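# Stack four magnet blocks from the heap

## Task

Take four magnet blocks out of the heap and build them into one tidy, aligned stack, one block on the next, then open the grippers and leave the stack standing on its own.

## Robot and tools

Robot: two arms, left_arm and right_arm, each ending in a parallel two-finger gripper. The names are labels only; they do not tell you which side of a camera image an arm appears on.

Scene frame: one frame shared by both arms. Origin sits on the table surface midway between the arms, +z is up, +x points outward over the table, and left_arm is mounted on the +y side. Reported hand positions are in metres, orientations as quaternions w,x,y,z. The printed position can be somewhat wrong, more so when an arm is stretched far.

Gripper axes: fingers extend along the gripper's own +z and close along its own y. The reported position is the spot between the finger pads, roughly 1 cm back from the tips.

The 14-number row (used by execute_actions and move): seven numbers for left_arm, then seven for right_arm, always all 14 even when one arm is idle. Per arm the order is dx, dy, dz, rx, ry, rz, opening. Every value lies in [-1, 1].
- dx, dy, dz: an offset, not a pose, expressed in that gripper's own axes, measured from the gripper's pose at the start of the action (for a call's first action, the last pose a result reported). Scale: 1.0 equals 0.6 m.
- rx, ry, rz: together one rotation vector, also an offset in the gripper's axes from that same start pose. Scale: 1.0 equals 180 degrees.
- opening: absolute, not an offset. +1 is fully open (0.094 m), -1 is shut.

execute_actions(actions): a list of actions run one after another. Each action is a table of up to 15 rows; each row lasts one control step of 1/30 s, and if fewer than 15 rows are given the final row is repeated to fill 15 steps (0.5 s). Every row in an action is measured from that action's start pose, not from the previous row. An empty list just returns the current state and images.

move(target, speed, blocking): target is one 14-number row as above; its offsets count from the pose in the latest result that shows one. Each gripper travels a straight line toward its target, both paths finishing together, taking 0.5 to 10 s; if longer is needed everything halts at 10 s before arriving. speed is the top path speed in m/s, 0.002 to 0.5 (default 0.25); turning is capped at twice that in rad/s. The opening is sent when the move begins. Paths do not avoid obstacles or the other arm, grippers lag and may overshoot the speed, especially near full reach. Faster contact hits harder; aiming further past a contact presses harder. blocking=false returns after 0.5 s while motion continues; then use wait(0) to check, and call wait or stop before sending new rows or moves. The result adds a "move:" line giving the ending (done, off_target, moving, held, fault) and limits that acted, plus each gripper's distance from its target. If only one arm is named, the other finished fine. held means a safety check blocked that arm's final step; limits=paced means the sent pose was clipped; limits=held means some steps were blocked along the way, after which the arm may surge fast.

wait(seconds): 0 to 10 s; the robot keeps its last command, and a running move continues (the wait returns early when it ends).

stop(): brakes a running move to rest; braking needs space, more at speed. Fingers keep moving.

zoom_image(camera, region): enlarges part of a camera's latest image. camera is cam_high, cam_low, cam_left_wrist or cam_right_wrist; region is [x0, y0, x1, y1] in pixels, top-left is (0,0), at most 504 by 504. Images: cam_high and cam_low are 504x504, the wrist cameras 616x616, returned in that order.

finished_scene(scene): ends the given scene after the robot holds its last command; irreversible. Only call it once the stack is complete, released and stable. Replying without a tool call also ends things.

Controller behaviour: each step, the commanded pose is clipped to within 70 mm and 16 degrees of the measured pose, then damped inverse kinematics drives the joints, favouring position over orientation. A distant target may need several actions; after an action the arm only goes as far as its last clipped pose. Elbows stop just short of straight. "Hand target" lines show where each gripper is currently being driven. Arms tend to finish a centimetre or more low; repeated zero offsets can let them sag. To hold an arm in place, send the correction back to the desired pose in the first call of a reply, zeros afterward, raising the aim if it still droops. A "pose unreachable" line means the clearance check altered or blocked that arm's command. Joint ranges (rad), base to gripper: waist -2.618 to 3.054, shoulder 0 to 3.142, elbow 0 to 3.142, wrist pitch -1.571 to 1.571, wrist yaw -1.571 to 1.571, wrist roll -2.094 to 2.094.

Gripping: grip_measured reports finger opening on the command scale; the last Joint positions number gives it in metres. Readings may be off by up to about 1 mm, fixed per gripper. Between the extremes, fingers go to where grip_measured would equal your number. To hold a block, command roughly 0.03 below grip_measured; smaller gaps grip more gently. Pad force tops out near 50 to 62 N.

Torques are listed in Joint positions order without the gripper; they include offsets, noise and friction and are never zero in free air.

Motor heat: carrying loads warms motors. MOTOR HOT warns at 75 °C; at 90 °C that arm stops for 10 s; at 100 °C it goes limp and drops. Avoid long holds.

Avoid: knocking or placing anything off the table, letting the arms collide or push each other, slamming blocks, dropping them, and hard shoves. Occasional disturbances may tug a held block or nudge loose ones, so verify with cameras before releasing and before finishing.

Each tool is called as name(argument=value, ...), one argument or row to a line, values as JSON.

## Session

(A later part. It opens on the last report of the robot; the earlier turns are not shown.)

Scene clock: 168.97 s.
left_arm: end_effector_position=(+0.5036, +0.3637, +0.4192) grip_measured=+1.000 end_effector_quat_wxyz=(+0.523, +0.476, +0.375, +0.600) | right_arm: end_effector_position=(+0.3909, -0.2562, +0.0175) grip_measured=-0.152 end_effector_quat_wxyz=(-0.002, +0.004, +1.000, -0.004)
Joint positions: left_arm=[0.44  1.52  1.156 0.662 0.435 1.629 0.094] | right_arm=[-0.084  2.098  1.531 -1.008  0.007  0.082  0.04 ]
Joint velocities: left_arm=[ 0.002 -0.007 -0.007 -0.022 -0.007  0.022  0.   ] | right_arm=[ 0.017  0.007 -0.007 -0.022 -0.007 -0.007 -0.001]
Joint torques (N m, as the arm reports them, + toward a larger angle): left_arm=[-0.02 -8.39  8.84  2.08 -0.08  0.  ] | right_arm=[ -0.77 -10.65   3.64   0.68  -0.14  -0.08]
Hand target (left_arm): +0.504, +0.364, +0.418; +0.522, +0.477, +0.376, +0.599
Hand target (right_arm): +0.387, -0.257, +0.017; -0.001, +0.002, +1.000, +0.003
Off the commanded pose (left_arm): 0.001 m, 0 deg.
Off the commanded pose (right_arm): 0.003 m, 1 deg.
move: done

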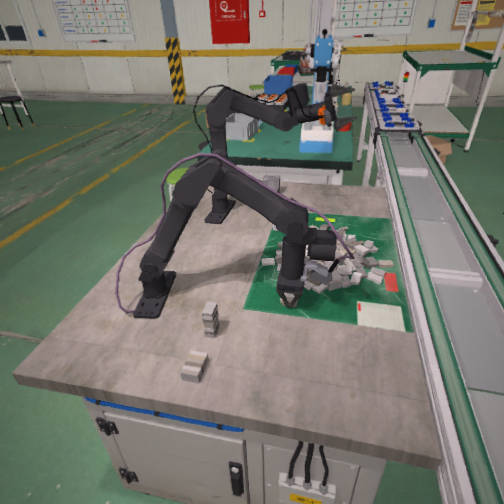

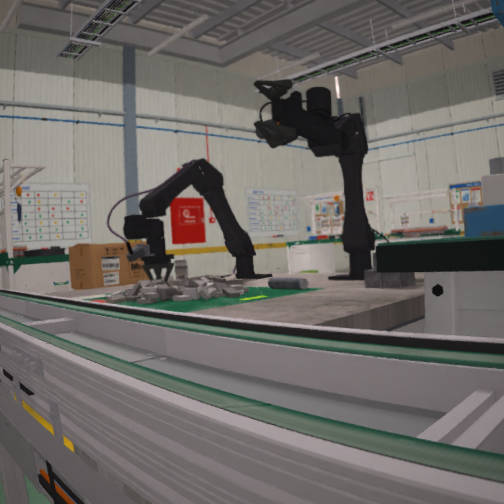

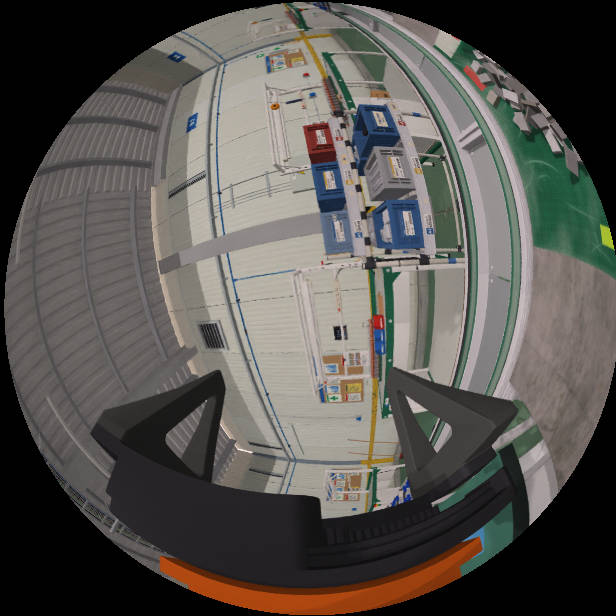

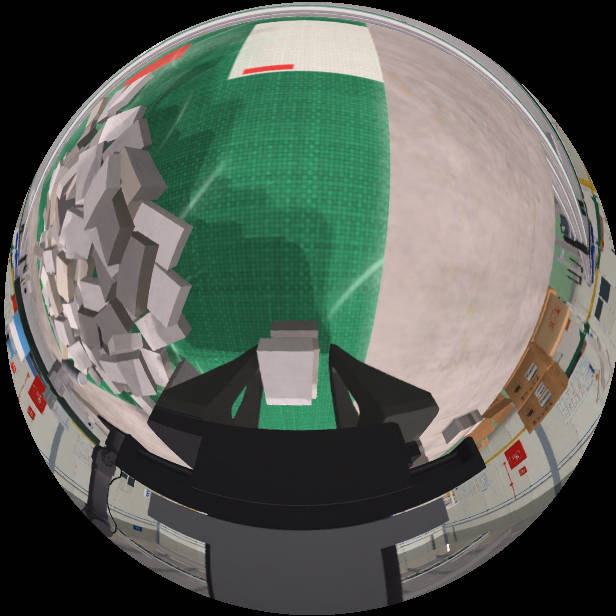

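execute_actions(
  actions=[
    [[0,0,0,0,0,0,1,0,0,0,0,0,0,-0.19],[0,0,0,0,0,0,1,0,0,0,0,0,0,-0.225],[0,0,0,0,0,0,1,0,0,0,0,0,0,-0.26],[0,0,0,0,0,0,1,0,0,0,0,0,0,-0.29],[0,0,0,0,0,0,1,0,0,0,0,0,0,-0.32],[0,0,0,0,0,0,1,0,0,0,0,0,0,-0.35],[0,0,0,0,0,0,1,0,0,0,0,0,0,-0.375],[0,0,0,0,0,0,1,0,0,0,0,0,0,-0.40],[0,0,0,0,0,0,1,0,0,0,0,0,0,-0.42],[0,0,0,0,0,0,1,0,0,0,0,0,0,-0.44],[0,0,0,0,0,0,1,0,0,0,0,0,0,-0.455],[0,0,0,0,0,0,1,0,0,0,0,0,0,-0.47],[0,0,0,0,0,0,1,0,0,0,0,0,0,-0.48],[0,0,0,0,0,0,1,0,0,0,0,0,0,-0.49]],
  ],
)

zoom_image(
  camera="cam_right_wrist",
  region=[190, 250, 410, 430],
)

Scene clock: 171.10 s.
left_arm: end_effector_position=(+0.5034, +0.3636, +0.4201) grip_measured=+1.000 end_effector_quat_wxyz=(+0.523, +0.475, +0.373, +0.601) | right_arm: end_effector_position=(+0.3912, -0.2558, +0.0175) grip_measured=-0.466 end_effector_quat_wxyz=(-0.001, +0.003, +1.000, -0.002)
Joint positions: left_arm=[0.44  1.52  1.156 0.667 0.435 1.629 0.094] | right_arm=[-0.084  2.098  1.531 -1.007  0.004  0.081  0.025]
Joint velocities: left_arm=[-0.002 -0.012  0.007 -0.022 -0.007  0.007  0.   ] | right_arm=[-0.007 -0.002 -0.022 -0.022  0.066  0.022 -0.   ]
Joint torques (N m, as the arm reports them, + toward a larger angle): left_arm=[-0.02 -8.39  8.84  2.06 -0.08  0.  ] | right_arm=[ 0.03 -9.7   5.42  0.55 -0.02 -0.01]
Hand target (left_arm): +0.504, +0.364, +0.419; +0.523, +0.476, +0.375, +0.600
Hand target (right_arm): +0.391, -0.256, +0.017; -0.002, +0.003, +1.000, -0.004
Off the commanded pose (left_arm): 0.001 m, 0 deg.
Off the commanded pose (right_arm): 0.000 m, 0 deg.

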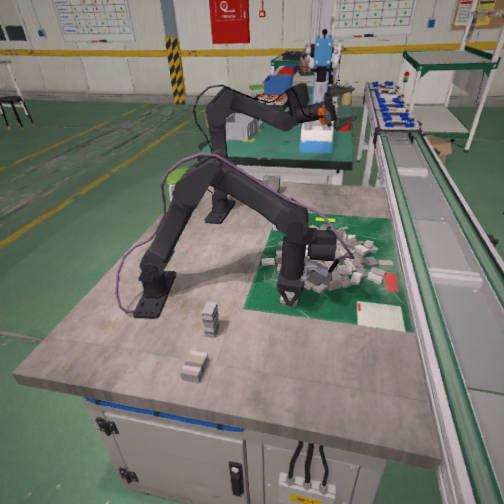

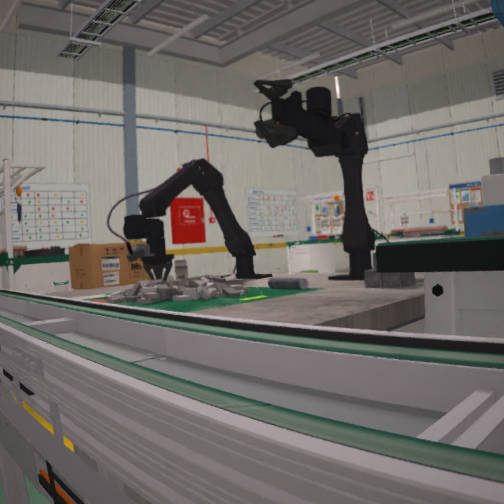

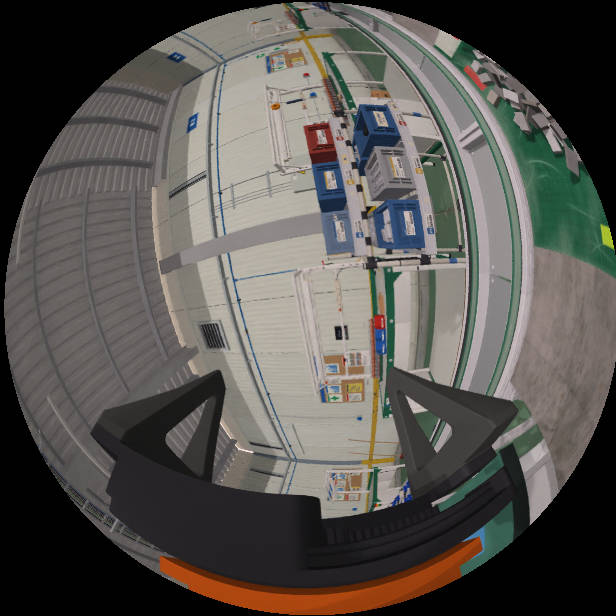

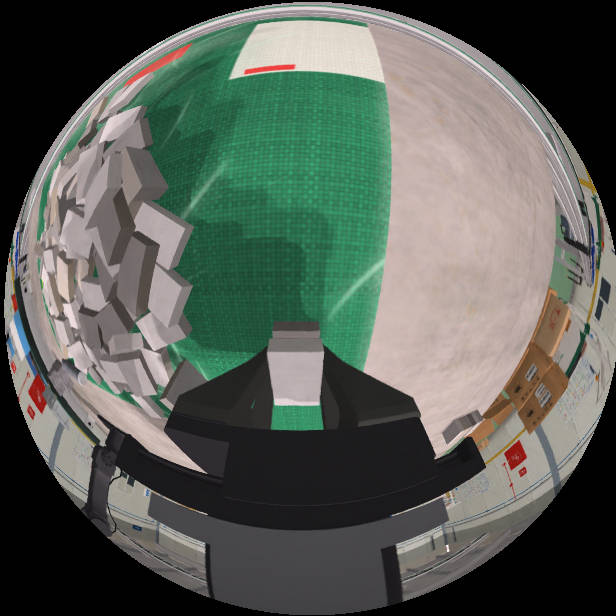

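Region (190, 250, 410, 430) of cam_right_wrist's 616x616 image, scaled by 2.291, with more detail than that image has; it fills the top 412 rows of this view, and the rest is white.

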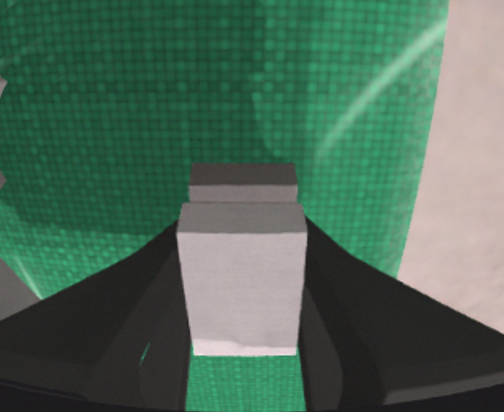

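execute_actions(
  actions=[
    [[0,0,0,0,0,0,1,0,0,0,0,0,0,-0.47],[0,0,0,0,0,0,1,0,0,0,0,0,0,-0.44],[0,0,0,0,0,0,1,0,0,0,0,0,0,-0.40],[0,0,0,0,0,0,1,0,0,0,0,0,0,-0.34],[0,0,0,0,0,0,1,0,0,-0.005,0,0,0,-0.28],[0,0,0,0,0,0,1,0,0,-0.014,0,0,0,-0.25],[0,0,0,0,0,0,1,0,0,-0.024,0,0,0,-0.25],[0,0,0,0,0,0,1,0,0,-0.036,0,0,0,-0.25],[0,0,0,0,0,0,1,0,0,-0.048,0,0,0,-0.25],[0,0,0,0,0,0,1,0,0,-0.06,0,0,0,-0.25],[0,0,0,0,0,0,1,0,0,-0.07,0,0,0,-0.25],[0,0,0,0,0,0,1,0,0,-0.08,0,0,0,-0.25],[0,0,0,0,0,0,1,0,0,-0.088,0,0,0,-0.25],[0,0,0,0,0,0,1,0,0,-0.095,0,0,0,-0.25]],
    [[0,0,0,0,0,0,1,0,0,-0.03,0,0,0,-0.25]],
  ],
)

move(
  target=[0,0,0,0,0,0,1,-0.065,0.265,0,0,0,-0.44,-0.25],
  speed=0.4,
)

Scene clock: 177.10 s.
left_arm: end_effector_position=(+0.5029, +0.3634, +0.4219) grip_measured=+1.000 end_effector_quat_wxyz=(+0.524, +0.474, +0.370, +0.603) | right_arm: end_effector_position=(+0.3898, -0.2559, +0.0637) grip_measured=-0.252 end_effector_quat_wxyz=(-0.006, +0.003, +1.000, -0.003)
Joint positions: left_arm=[0.44  1.52  1.156 0.675 0.435 1.629 0.094] | right_arm=[-0.084  2.058  1.659 -1.184  0.004  0.081  0.035]
Joint velocities: left_arm=[-0.007  0.022  0.002  0.022 -0.022 -0.022  0.   ] | right_arm=[-0.002  0.002 -0.027 -0.037  0.037  0.037 -0.001]
Joint torques (N m, as the arm reports them, + toward a larger angle): left_arm=[-0.02 -8.38  8.83  2.06 -0.08  0.  ] | right_arm=[ 0.04 -9.51  7.04  0.43 -0.04  0.02]
Hand target (left_arm): +0.503, +0.364, +0.421; +0.523, +0.474, +0.372, +0.602
Hand target (right_arm): +0.392, -0.256, +0.069; -0.002, +0.003, +1.000, -0.002
Off the commanded pose (left_arm): 0.001 m, 0 deg.
Off the commanded pose (right_arm): 0.006 m, 0 deg.

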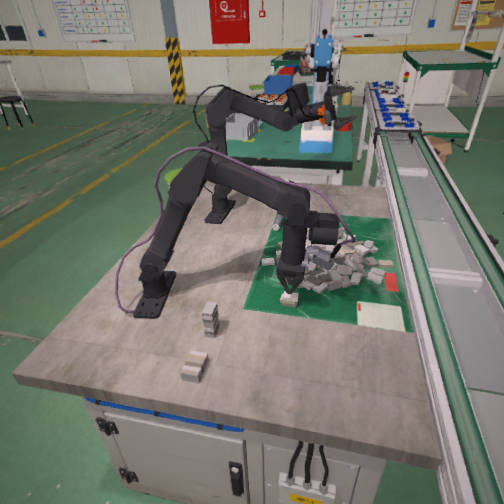

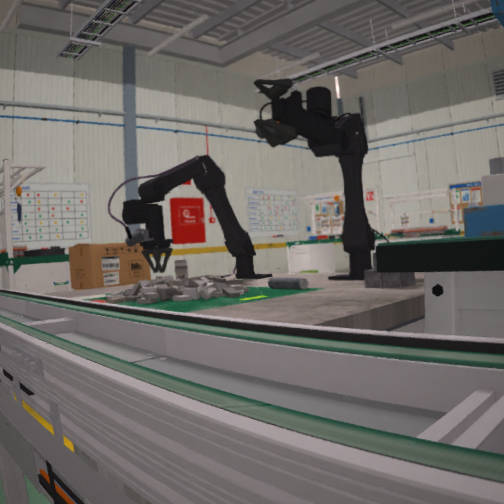

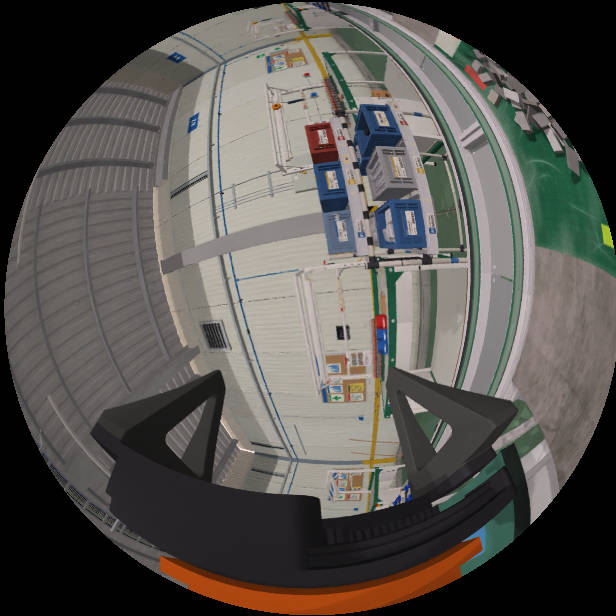

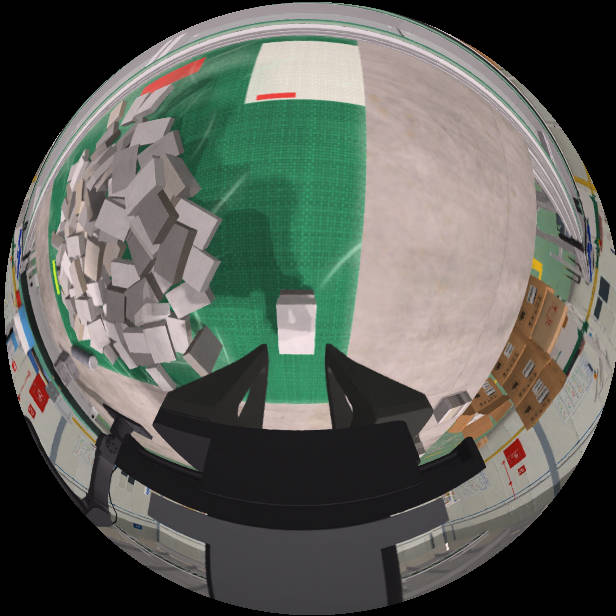

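Scene clock: 179.53 s.
left_arm: end_effector_position=(+0.5026, +0.3633, +0.4228) grip_measured=+1.000 end_effector_quat_wxyz=(+0.524, +0.473, +0.369, +0.605) | right_arm: end_effector_position=(+0.4290, -0.0998, +0.0623) grip_measured=-0.252 end_effector_quat_wxyz=(-0.004, -0.629, +0.777, -0.001)
Joint positions: left_arm=[0.44  1.52  1.156 0.679 0.435 1.629 0.094] | right_arm=[ 0.25   2.408  2.228 -1.398  0.004 -0.952  0.035]
Joint velocities: left_arm=[-0.012 -0.002 -0.012 -0.022 -0.037  0.051  0.   ] | right_arm=[-0.007  0.007 -0.002  0.007  0.022  0.007 -0.   ]
Joint torques (N m, as the arm reports them, + toward a larger angle): left_arm=[-0.02 -8.38  8.83  2.07 -0.08  0.  ] | right_arm=[  0.37 -10.68   7.52   0.35  -0.11  -0.07]
Hand target (left_arm): +0.503, +0.363, +0.422; +0.524, +0.474, +0.370, +0.604
Hand target (right_arm): +0.429, -0.096, +0.063; -0.004, -0.635, +0.772, +0.002
Off the commanded pose (left_arm): 0.001 m, 0 deg.
Off the commanded pose (right_arm): 0.003 m, 1 deg.
move: done

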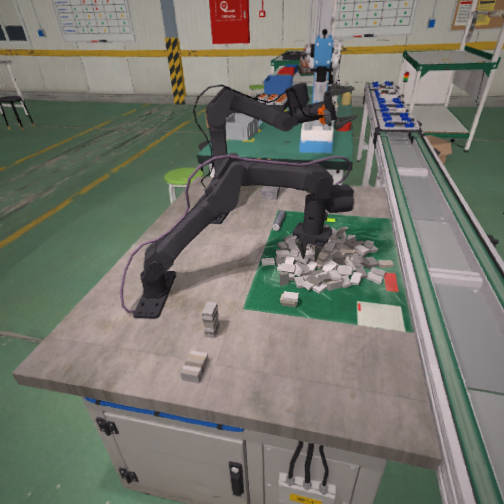

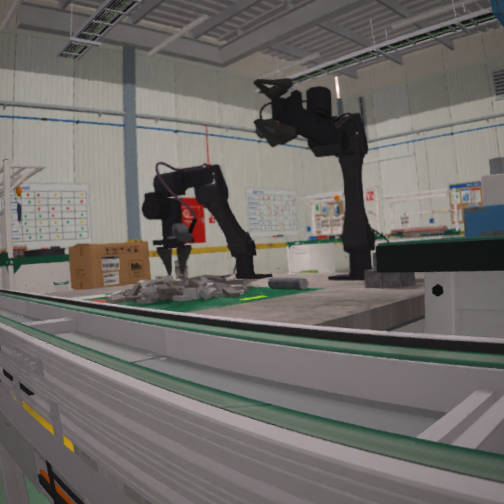

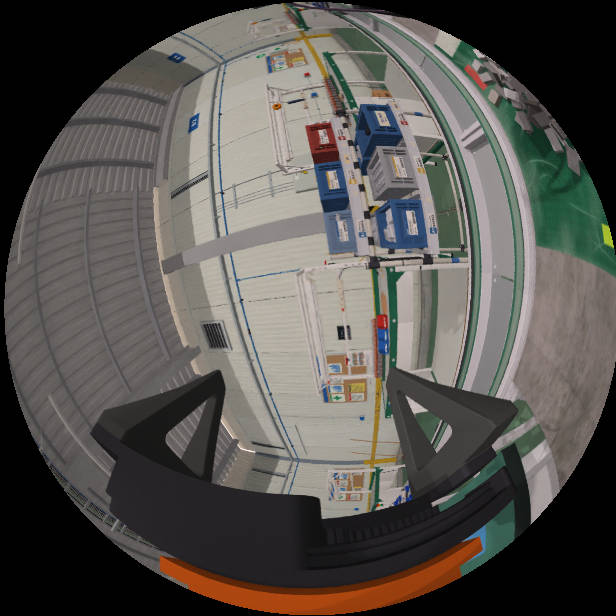

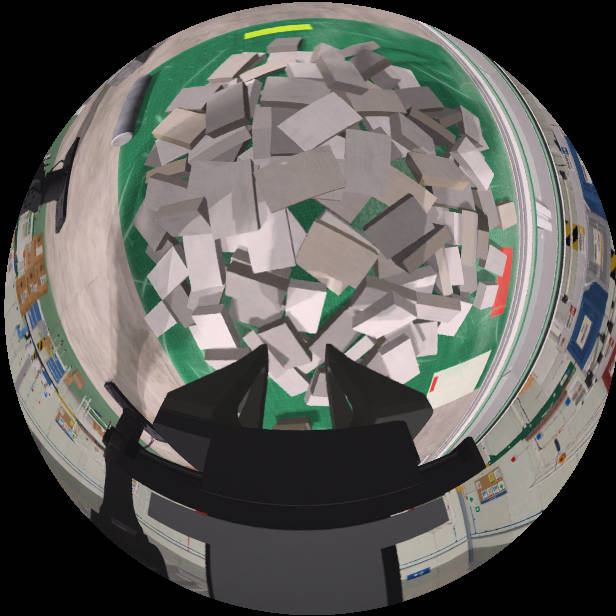

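zoom_image(
  camera="cam_right_wrist",
  region=[130, 190, 430, 410],
)

Region (130, 190, 430, 410) of cam_right_wrist's 616x616 image, scaled by 1.680, with more detail than that image has; it fills the top 370 rows of this view, and the rest is white.

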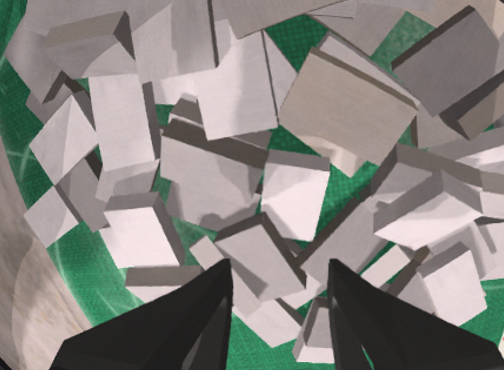

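zoom_image(
  camera="cam_right_wrist",
  region=[170, 260, 350, 400],
)

zoom_image(
  camera="cam_high",
  region=[250, 225, 380, 305],
)

Region (170, 260, 350, 400) of cam_right_wrist's 616x616 image, scaled by 2.800, with more detail than that image has.

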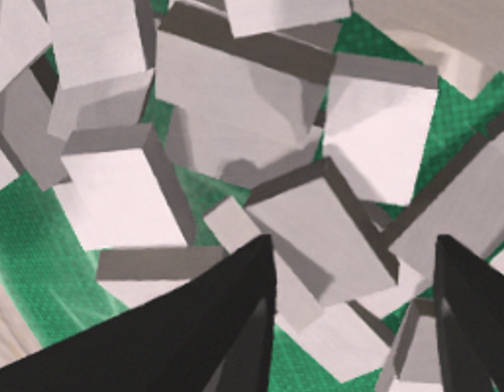

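Region (250, 225, 380, 305) of cam_high's 504x504 image, scaled by 3.877, with more detail than that image has; it fills the top 310 rows of this view, and the rest is white.

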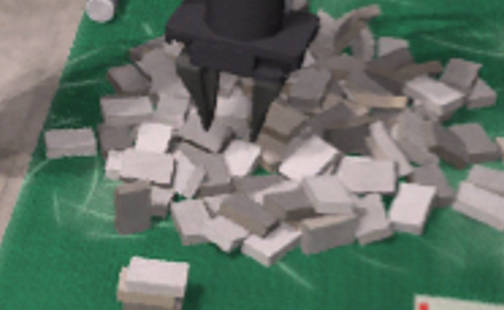

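move(
  target=[0,0,0,0,0,0,1,0.006,0.227,0.012,0,0,0.433,-0.2],
  speed=0.4,
)

zoom_image(
  camera="cam_right_wrist",
  region=[190, 250, 410, 430],
)

Scene clock: 185.13 s.
left_arm: end_effector_position=(+0.5023, +0.3632, +0.4236) grip_measured=+1.000 end_effector_quat_wxyz=(+0.524, +0.472, +0.367, +0.606) | right_arm: end_effector_position=(+0.2993, -0.0762, +0.0552) grip_measured=-0.202 end_effector_quat_wxyz=(-0.005, -0.003, +1.000, -0.005)
Joint positions: left_arm=[0.44  1.52  1.156 0.683 0.435 1.629 0.094] | right_arm=[ 0.451  1.969  1.496 -1.111  0.003  0.606  0.037]
Joint velocities: left_arm=[ 0.002  0.002 -0.002  0.007 -0.051 -0.051  0.   ] | right_arm=[ 0.002  0.002 -0.007  0.037  0.051 -0.022 -0.   ]
Joint torques (N m, as the arm reports them, + toward a larger angle): left_arm=[-0.02 -8.37  8.83  2.06 -0.09  0.  ] | right_arm=[  0.79 -10.22   3.82   0.63  -0.06   0.09]
Hand target (left_arm): +0.503, +0.363, +0.423; +0.524, +0.473, +0.369, +0.605
Hand target (right_arm): +0.295, -0.075, +0.056; -0.002, -0.001, +1.000, -0.002
Off the commanded pose (left_arm): 0.001 m, 0 deg.
Off the commanded pose (right_arm): 0.005 m, 0 deg.
move: done

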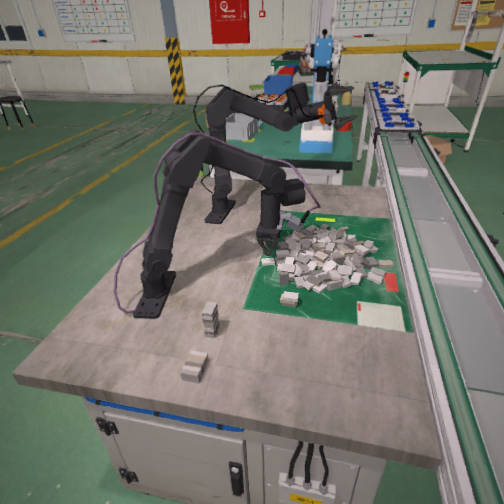

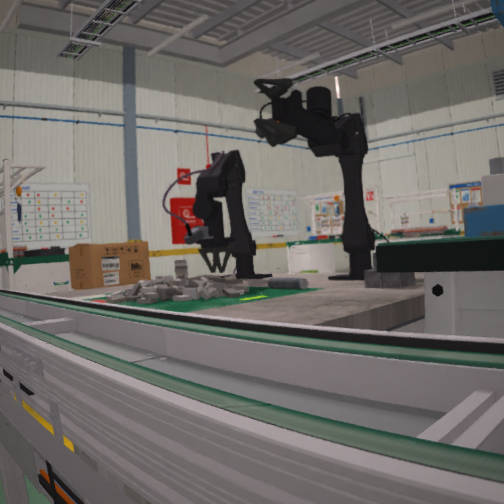

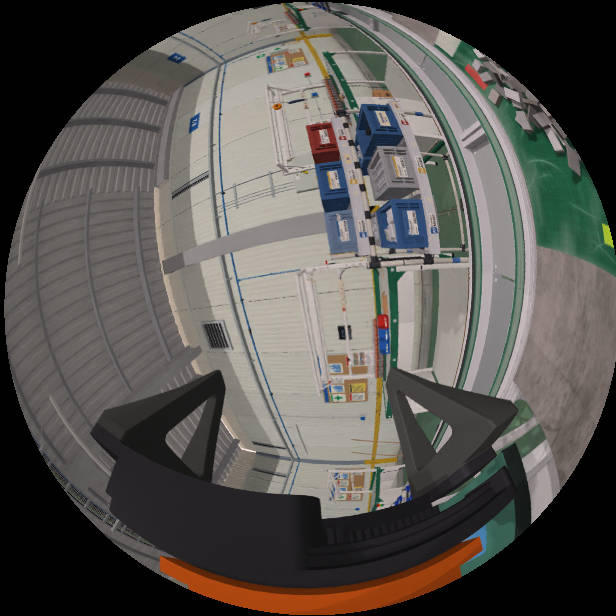

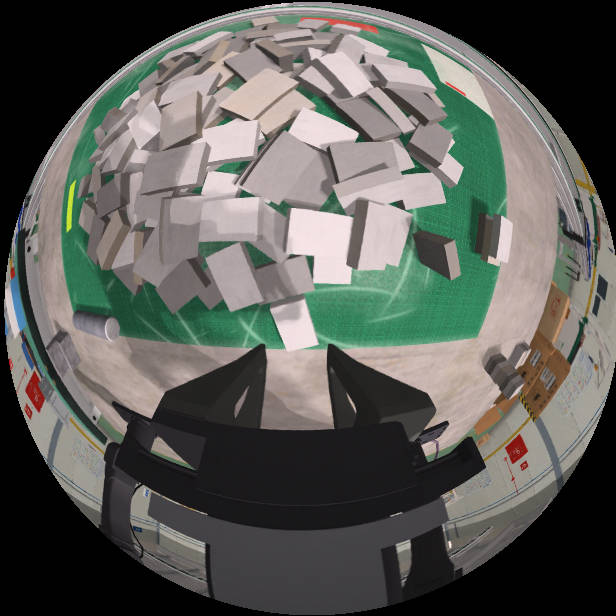

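Region (190, 250, 410, 430) of cam_right_wrist's 616x616 image, scaled by 2.291, with more detail than that image has; it fills the top 412 rows of this view, and the rest is white.

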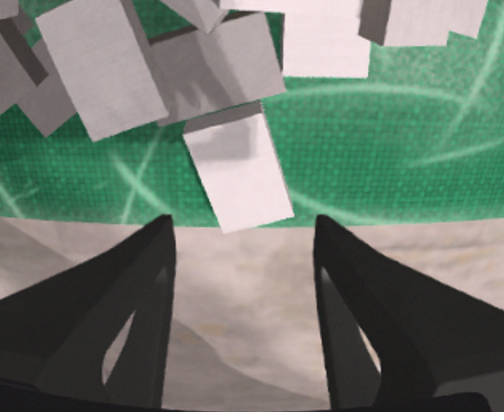

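move(
  target=[0,0,0,0,0,0,1,0.012,0.001,0.058,-0.003,-0.002,-0.088,-0.22],
  speed=0.12,
)

zoom_image(
  camera="cam_right_wrist",
  region=[190, 250, 410, 430],
)

Scene clock: 188.47 s.
left_arm: end_effector_position=(+0.5020, +0.3631, +0.4246) grip_measured=+1.000 end_effector_quat_wxyz=(+0.525, +0.472, +0.366, +0.607) | right_arm: end_effector_position=(+0.2987, -0.0767, +0.0288) grip_measured=-0.218 end_effector_quat_wxyz=(+0.007, -0.130, +0.992, +0.002)
Joint positions: left_arm=[0.44  1.52  1.156 0.687 0.435 1.629 0.094] | right_arm=[ 0.451  1.969  1.386 -0.973  0.003  0.351  0.037]
Joint velocities: left_arm=[ 0.002 -0.032  0.002  0.007 -0.022  0.007  0.   ] | right_arm=[-0.012  0.002  0.017 -0.051 -0.007  0.007 -0.001]
Joint torques (N m, as the arm reports them, + toward a larger angle): left_arm=[-0.02 -8.37  8.83  2.06 -0.09  0.  ] | right_arm=[ 0.82 -8.16  3.75  0.73 -0.11 -0.08]
Hand target (left_arm): +0.502, +0.363, +0.424; +0.524, +0.472, +0.367, +0.606
Hand target (right_arm): +0.291, -0.076, +0.021; -0.003, -0.140, +0.990, +0.000
Off the commanded pose (left_arm): 0.001 m, 0 deg.
Off the commanded pose (right_arm): 0.011 m, 2 deg.
move: off_target (right_arm)

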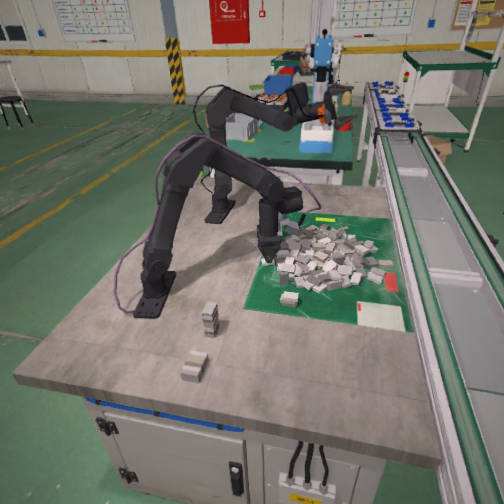

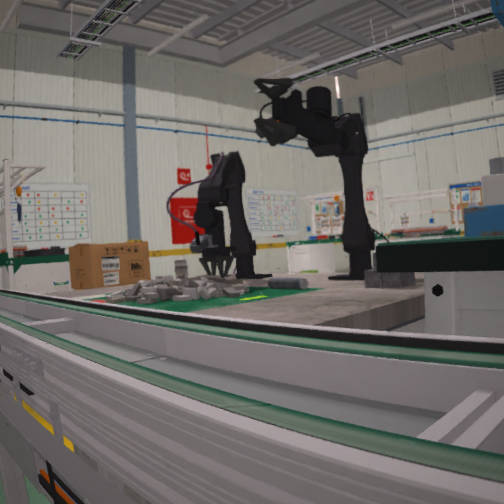

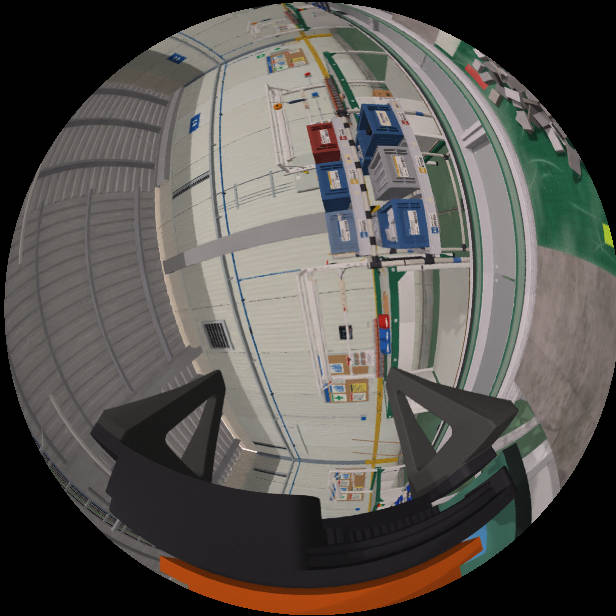

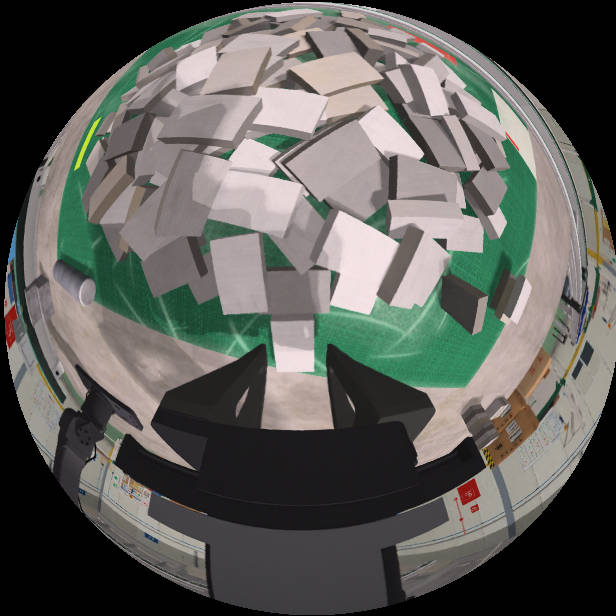

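Region (190, 250, 410, 430) of cam_right_wrist's 616x616 image, scaled by 2.291, with more detail than that image has; it fills the top 412 rows of this view, and the rest is white.

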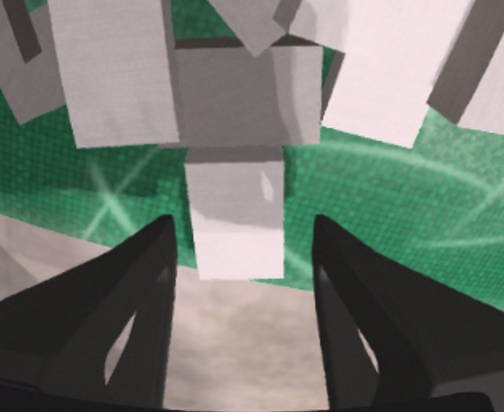

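execute_actions(
  actions=[
    [[0,0,0,0,0,0,1,0.008,0.006,0.012,-0.004,0.008,-0.01,-0.22],[0,0,0,0,0,0,1,0.009,0.008,0.015,-0.005,0.011,-0.012,-0.22],[0,0,0,0,0,0,1,0.01,0.009,0.018,-0.006,0.013,-0.012,-0.22],[0,0,0,0,0,0,1,0.01,0.009,0.021,-0.006,0.013,-0.012,-0.22],[0,0,0,0,0,0,1,0.01,0.009,0.024,-0.006,0.013,-0.012,-0.22],[0,0,0,0,0,0,1,0.01,0.009,0.027,-0.006,0.013,-0.012,-0.22],[0,0,0,0,0,0,1,0.01,0.009,0.03,-0.006,0.013,-0.012,-0.22],[0,0,0,0,0,0,1,0.01,0.009,0.033,-0.006,0.013,-0.012,-0.22],[0,0,0,0,0,0,1,0.01,0.009,0.035,-0.006,0.013,-0.012,-0.22]],
  ],
)

zoom_image(
  camera="cam_right_wrist",
  region=[190, 250, 410, 430],
)

Scene clock: 190.97 s.
left_arm: end_effector_position=(+0.5018, +0.3630, +0.4253) grip_measured=+1.000 end_effector_quat_wxyz=(+0.525, +0.471, +0.365, +0.608) | right_arm: end_effector_position=(+0.2985, -0.0725, +0.0178) grip_measured=-0.218 end_effector_quat_wxyz=(-0.002, -0.141, +0.990, +0.008)
Joint positions: left_arm=[0.44  1.52  1.156 0.69  0.435 1.629 0.094] | right_arm=[ 0.451  2.001  1.386 -0.952 -0.017  0.327  0.037]
Joint velocities: left_arm=[-0.012 -0.012 -0.002  0.066 -0.022  0.007  0.   ] | right_arm=[ 0.017 -0.002 -0.017  0.022 -0.022 -0.037  0.   ]
Joint torques (N m, as the arm reports them, + toward a larger angle): left_arm=[-0.02 -8.37  8.82  2.06 -0.09  0.  ] | right_arm=[ 0.43 -8.01  3.62  0.7  -0.17 -0.05]
Hand target (left_arm): +0.502, +0.363, +0.424; +0.525, +0.472, +0.366, +0.607
Hand target (right_arm): +0.291, -0.073, +0.008; -0.014, -0.148, +0.989, +0.008
Off the commanded pose (left_arm): 0.001 m, 0 deg.
Off the commanded pose (right_arm): 0.012 m, 2 deg.

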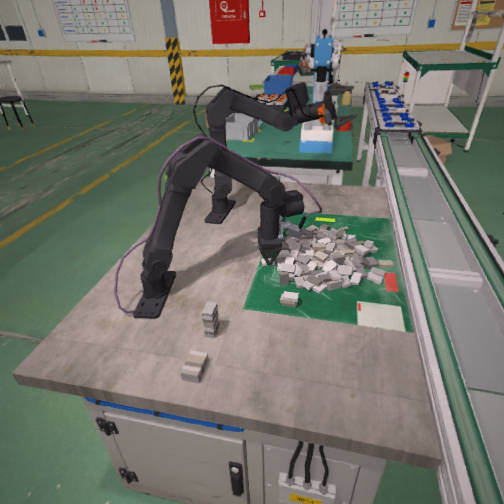

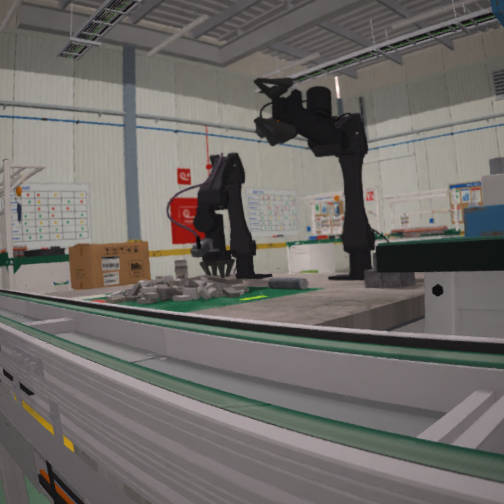

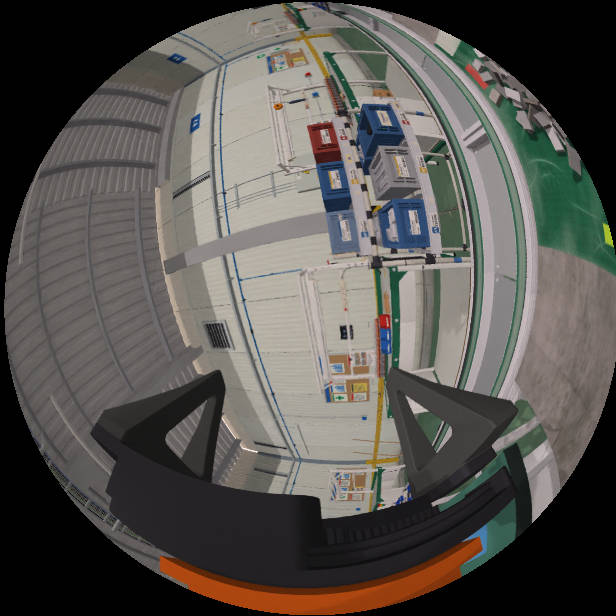

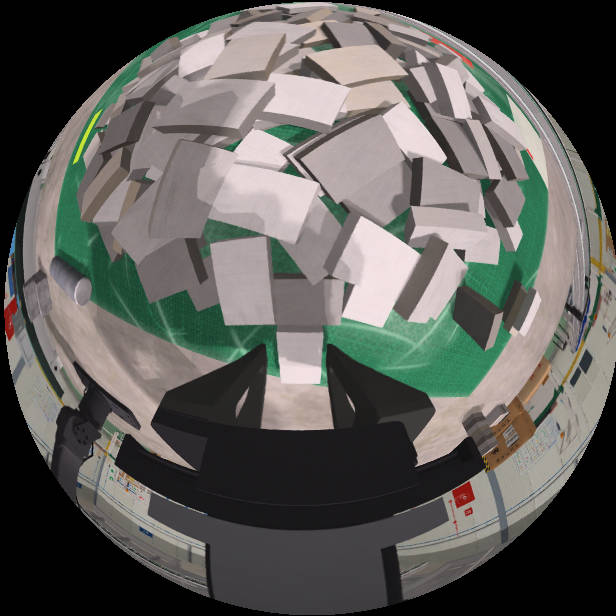

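Region (190, 250, 410, 430) of cam_right_wrist's 616x616 image, scaled by 2.291, with more detail than that image has; it fills the top 412 rows of this view, and the rest is white.

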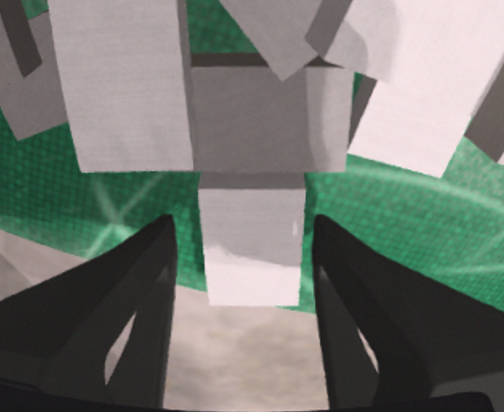

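execute_actions(
  actions=[
    [[0,0,0,0,0,0,1,0.011,-0.001,0.015,0.002,0.008,0,-0.24],[0,0,0,0,0,0,1,0.012,-0.002,0.017,0.003,0.009,0,-0.26],[0,0,0,0,0,0,1,0.012,-0.002,0.018,0.003,0.01,0,-0.28],[0,0,0,0,0,0,1,0.012,-0.002,0.019,0.003,0.01,0,-0.29],[0,0,0,0,0,0,1,0.012,-0.002,0.02,0.003,0.01,0,-0.3],[0,0,0,0,0,0,1,0.012,-0.002,0.021,0.003,0.01,0,-0.31],[0,0,0,0,0,0,1,0.012,-0.002,0.022,0.003,0.01,0,-0.32],[0,0,0,0,0,0,1,0.012,-0.002,0.023,0.003,0.01,0,-0.32]],
  ],
)

Scene clock: 192.60 s.
left_arm: end_effector_position=(+0.5016, +0.3629, +0.4261) grip_measured=+1.000 end_effector_quat_wxyz=(+0.525, +0.470, +0.363, +0.609) | right_arm: end_effector_position=(+0.2992, -0.0719, +0.0178) grip_measured=-0.318 end_effector_quat_wxyz=(-0.000, -0.142, +0.990, +0.009)
Joint positions: left_arm=[0.44  1.52  1.156 0.694 0.435 1.629 0.094] | right_arm=[ 0.451  2.001  1.386 -0.948 -0.017  0.326  0.032]
Joint velocities: left_arm=[-0.012  0.012 -0.012  0.066 -0.007 -0.022  0.   ] | right_arm=[-0.007 -0.007 -0.017  0.051 -0.007 -0.007  0.001]
Joint torques (N m, as the arm reports them, + toward a larger angle): left_arm=[-0.01 -8.36  8.81  2.05 -0.09  0.  ] | right_arm=[ 0.29 -7.27  3.57  0.69 -0.02  0.03]
Hand target (left_arm): +0.502, +0.363, +0.425; +0.525, +0.471, +0.365, +0.608
Hand target (right_arm): +0.292, -0.076, +0.005; -0.017, -0.142, +0.990, +0.001
Off the commanded pose (left_arm): 0.001 m, 0 deg.
Off the commanded pose (right_arm): 0.016 m, 2 deg.

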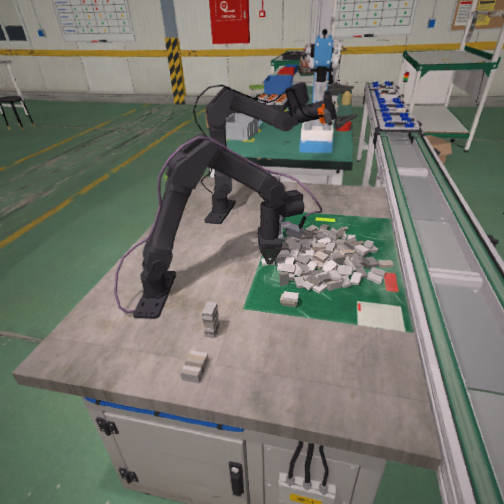

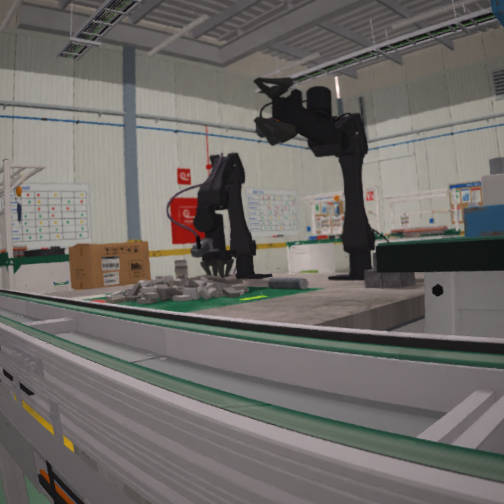

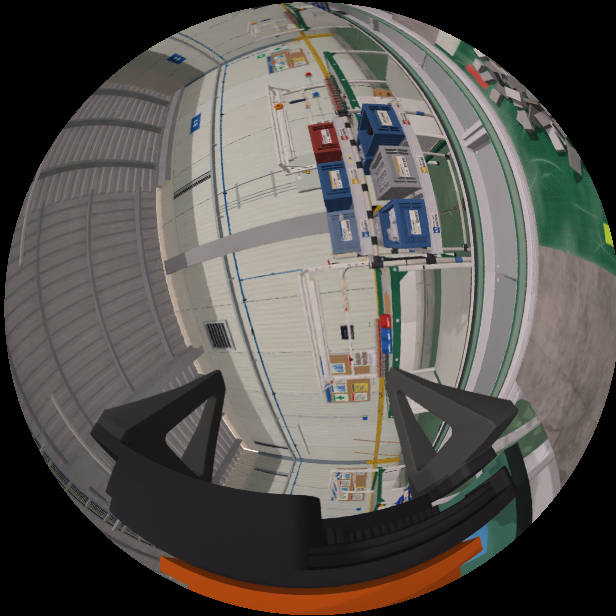

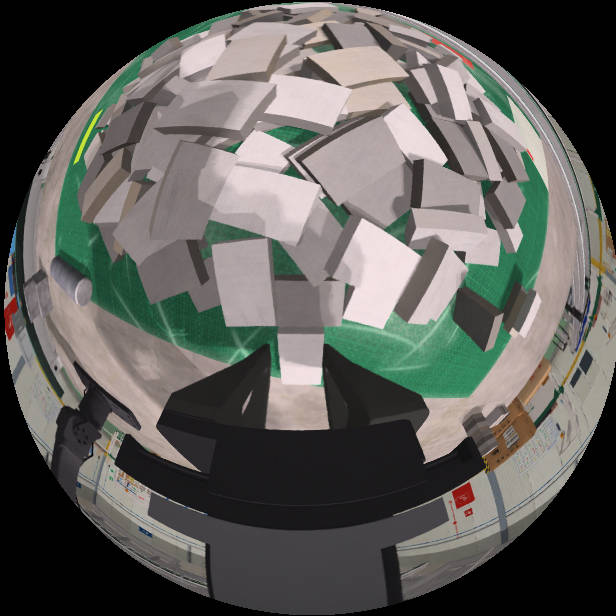

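execute_actions(
  actions=[
    [[0,0,0,0,0,0,1,0.013,-0.002,0.027,0.003,0.014,0,-0.32],[0,0,0,0,0,0,1,0.013,-0.002,0.031,0.003,0.016,0,-0.32],[0,0,0,0,0,0,1,0.013,-0.002,0.031,0.003,0.016,0,-0.32],[0,0,0,0,0,0,1,0.013,-0.002,0.031,0.003,0.016,0,-0.32],[0,0,0,0,0,0,1,0.013,-0.002,0.026,0.003,0.013,0,-0.32],[0,0,0,0,0,0,1,0.013,-0.002,0.022,0.003,0.011,0,-0.32]],
  ],
)

Scene clock: 194.07 s.
left_arm: end_effector_position=(+0.5013, +0.3627, +0.4270) grip_measured=+1.000 end_effector_quat_wxyz=(+0.525, +0.470, +0.362, +0.610) | right_arm: end_effector_position=(+0.2984, -0.0724, +0.0116) grip_measured=-0.318 end_effector_quat_wxyz=(-0.007, -0.142, +0.990, +0.006)
Joint positions: left_arm=[0.44  1.52  1.156 0.698 0.435 1.629 0.094] | right_arm=[ 0.451  2.019  1.386 -0.945 -0.018  0.327  0.032]
Joint velocities: left_arm=[-0.007  0.002 -0.002  0.022 -0.022  0.051  0.   ] | right_arm=[ 0.002 -0.002 -0.022  0.051  0.037 -0.066 -0.   ]
Joint torques (N m, as the arm reports them, + toward a larger angle): left_arm=[-0.02 -8.36  8.83  2.04 -0.09  0.  ] | right_arm=[ 0.27 -8.56  3.87  0.64 -0.03  0.03]
Hand target (left_arm): +0.502, +0.363, +0.426; +0.525, +0.470, +0.363, +0.609
Hand target (right_arm): +0.292, -0.075, +0.005; -0.017, -0.142, +0.990, +0.002
Off the commanded pose (left_arm): 0.001 m, 0 deg.
Off the commanded pose (right_arm): 0.010 m, 1 deg.

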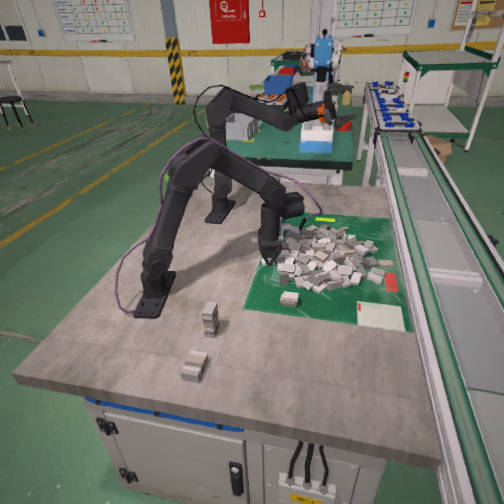

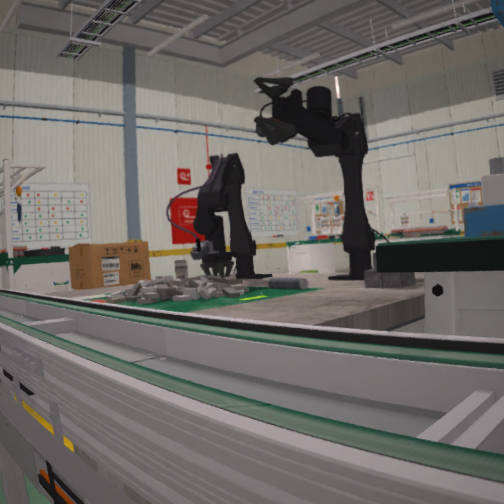

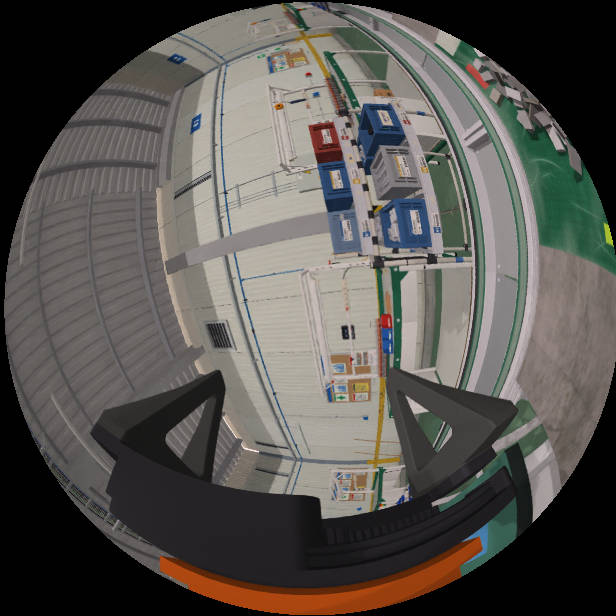

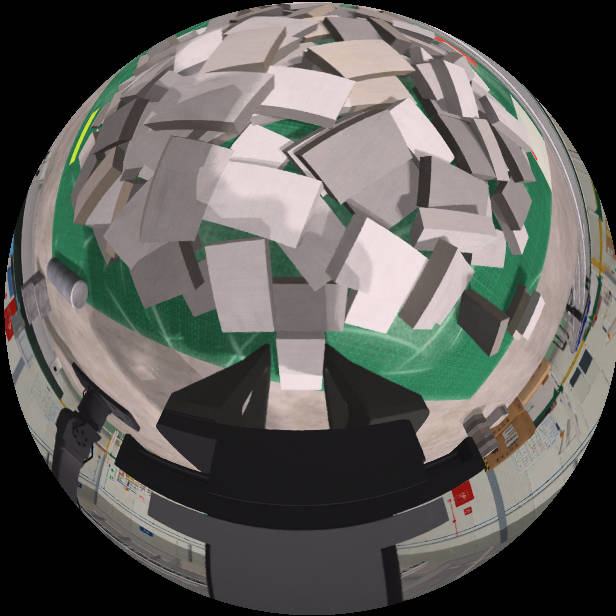

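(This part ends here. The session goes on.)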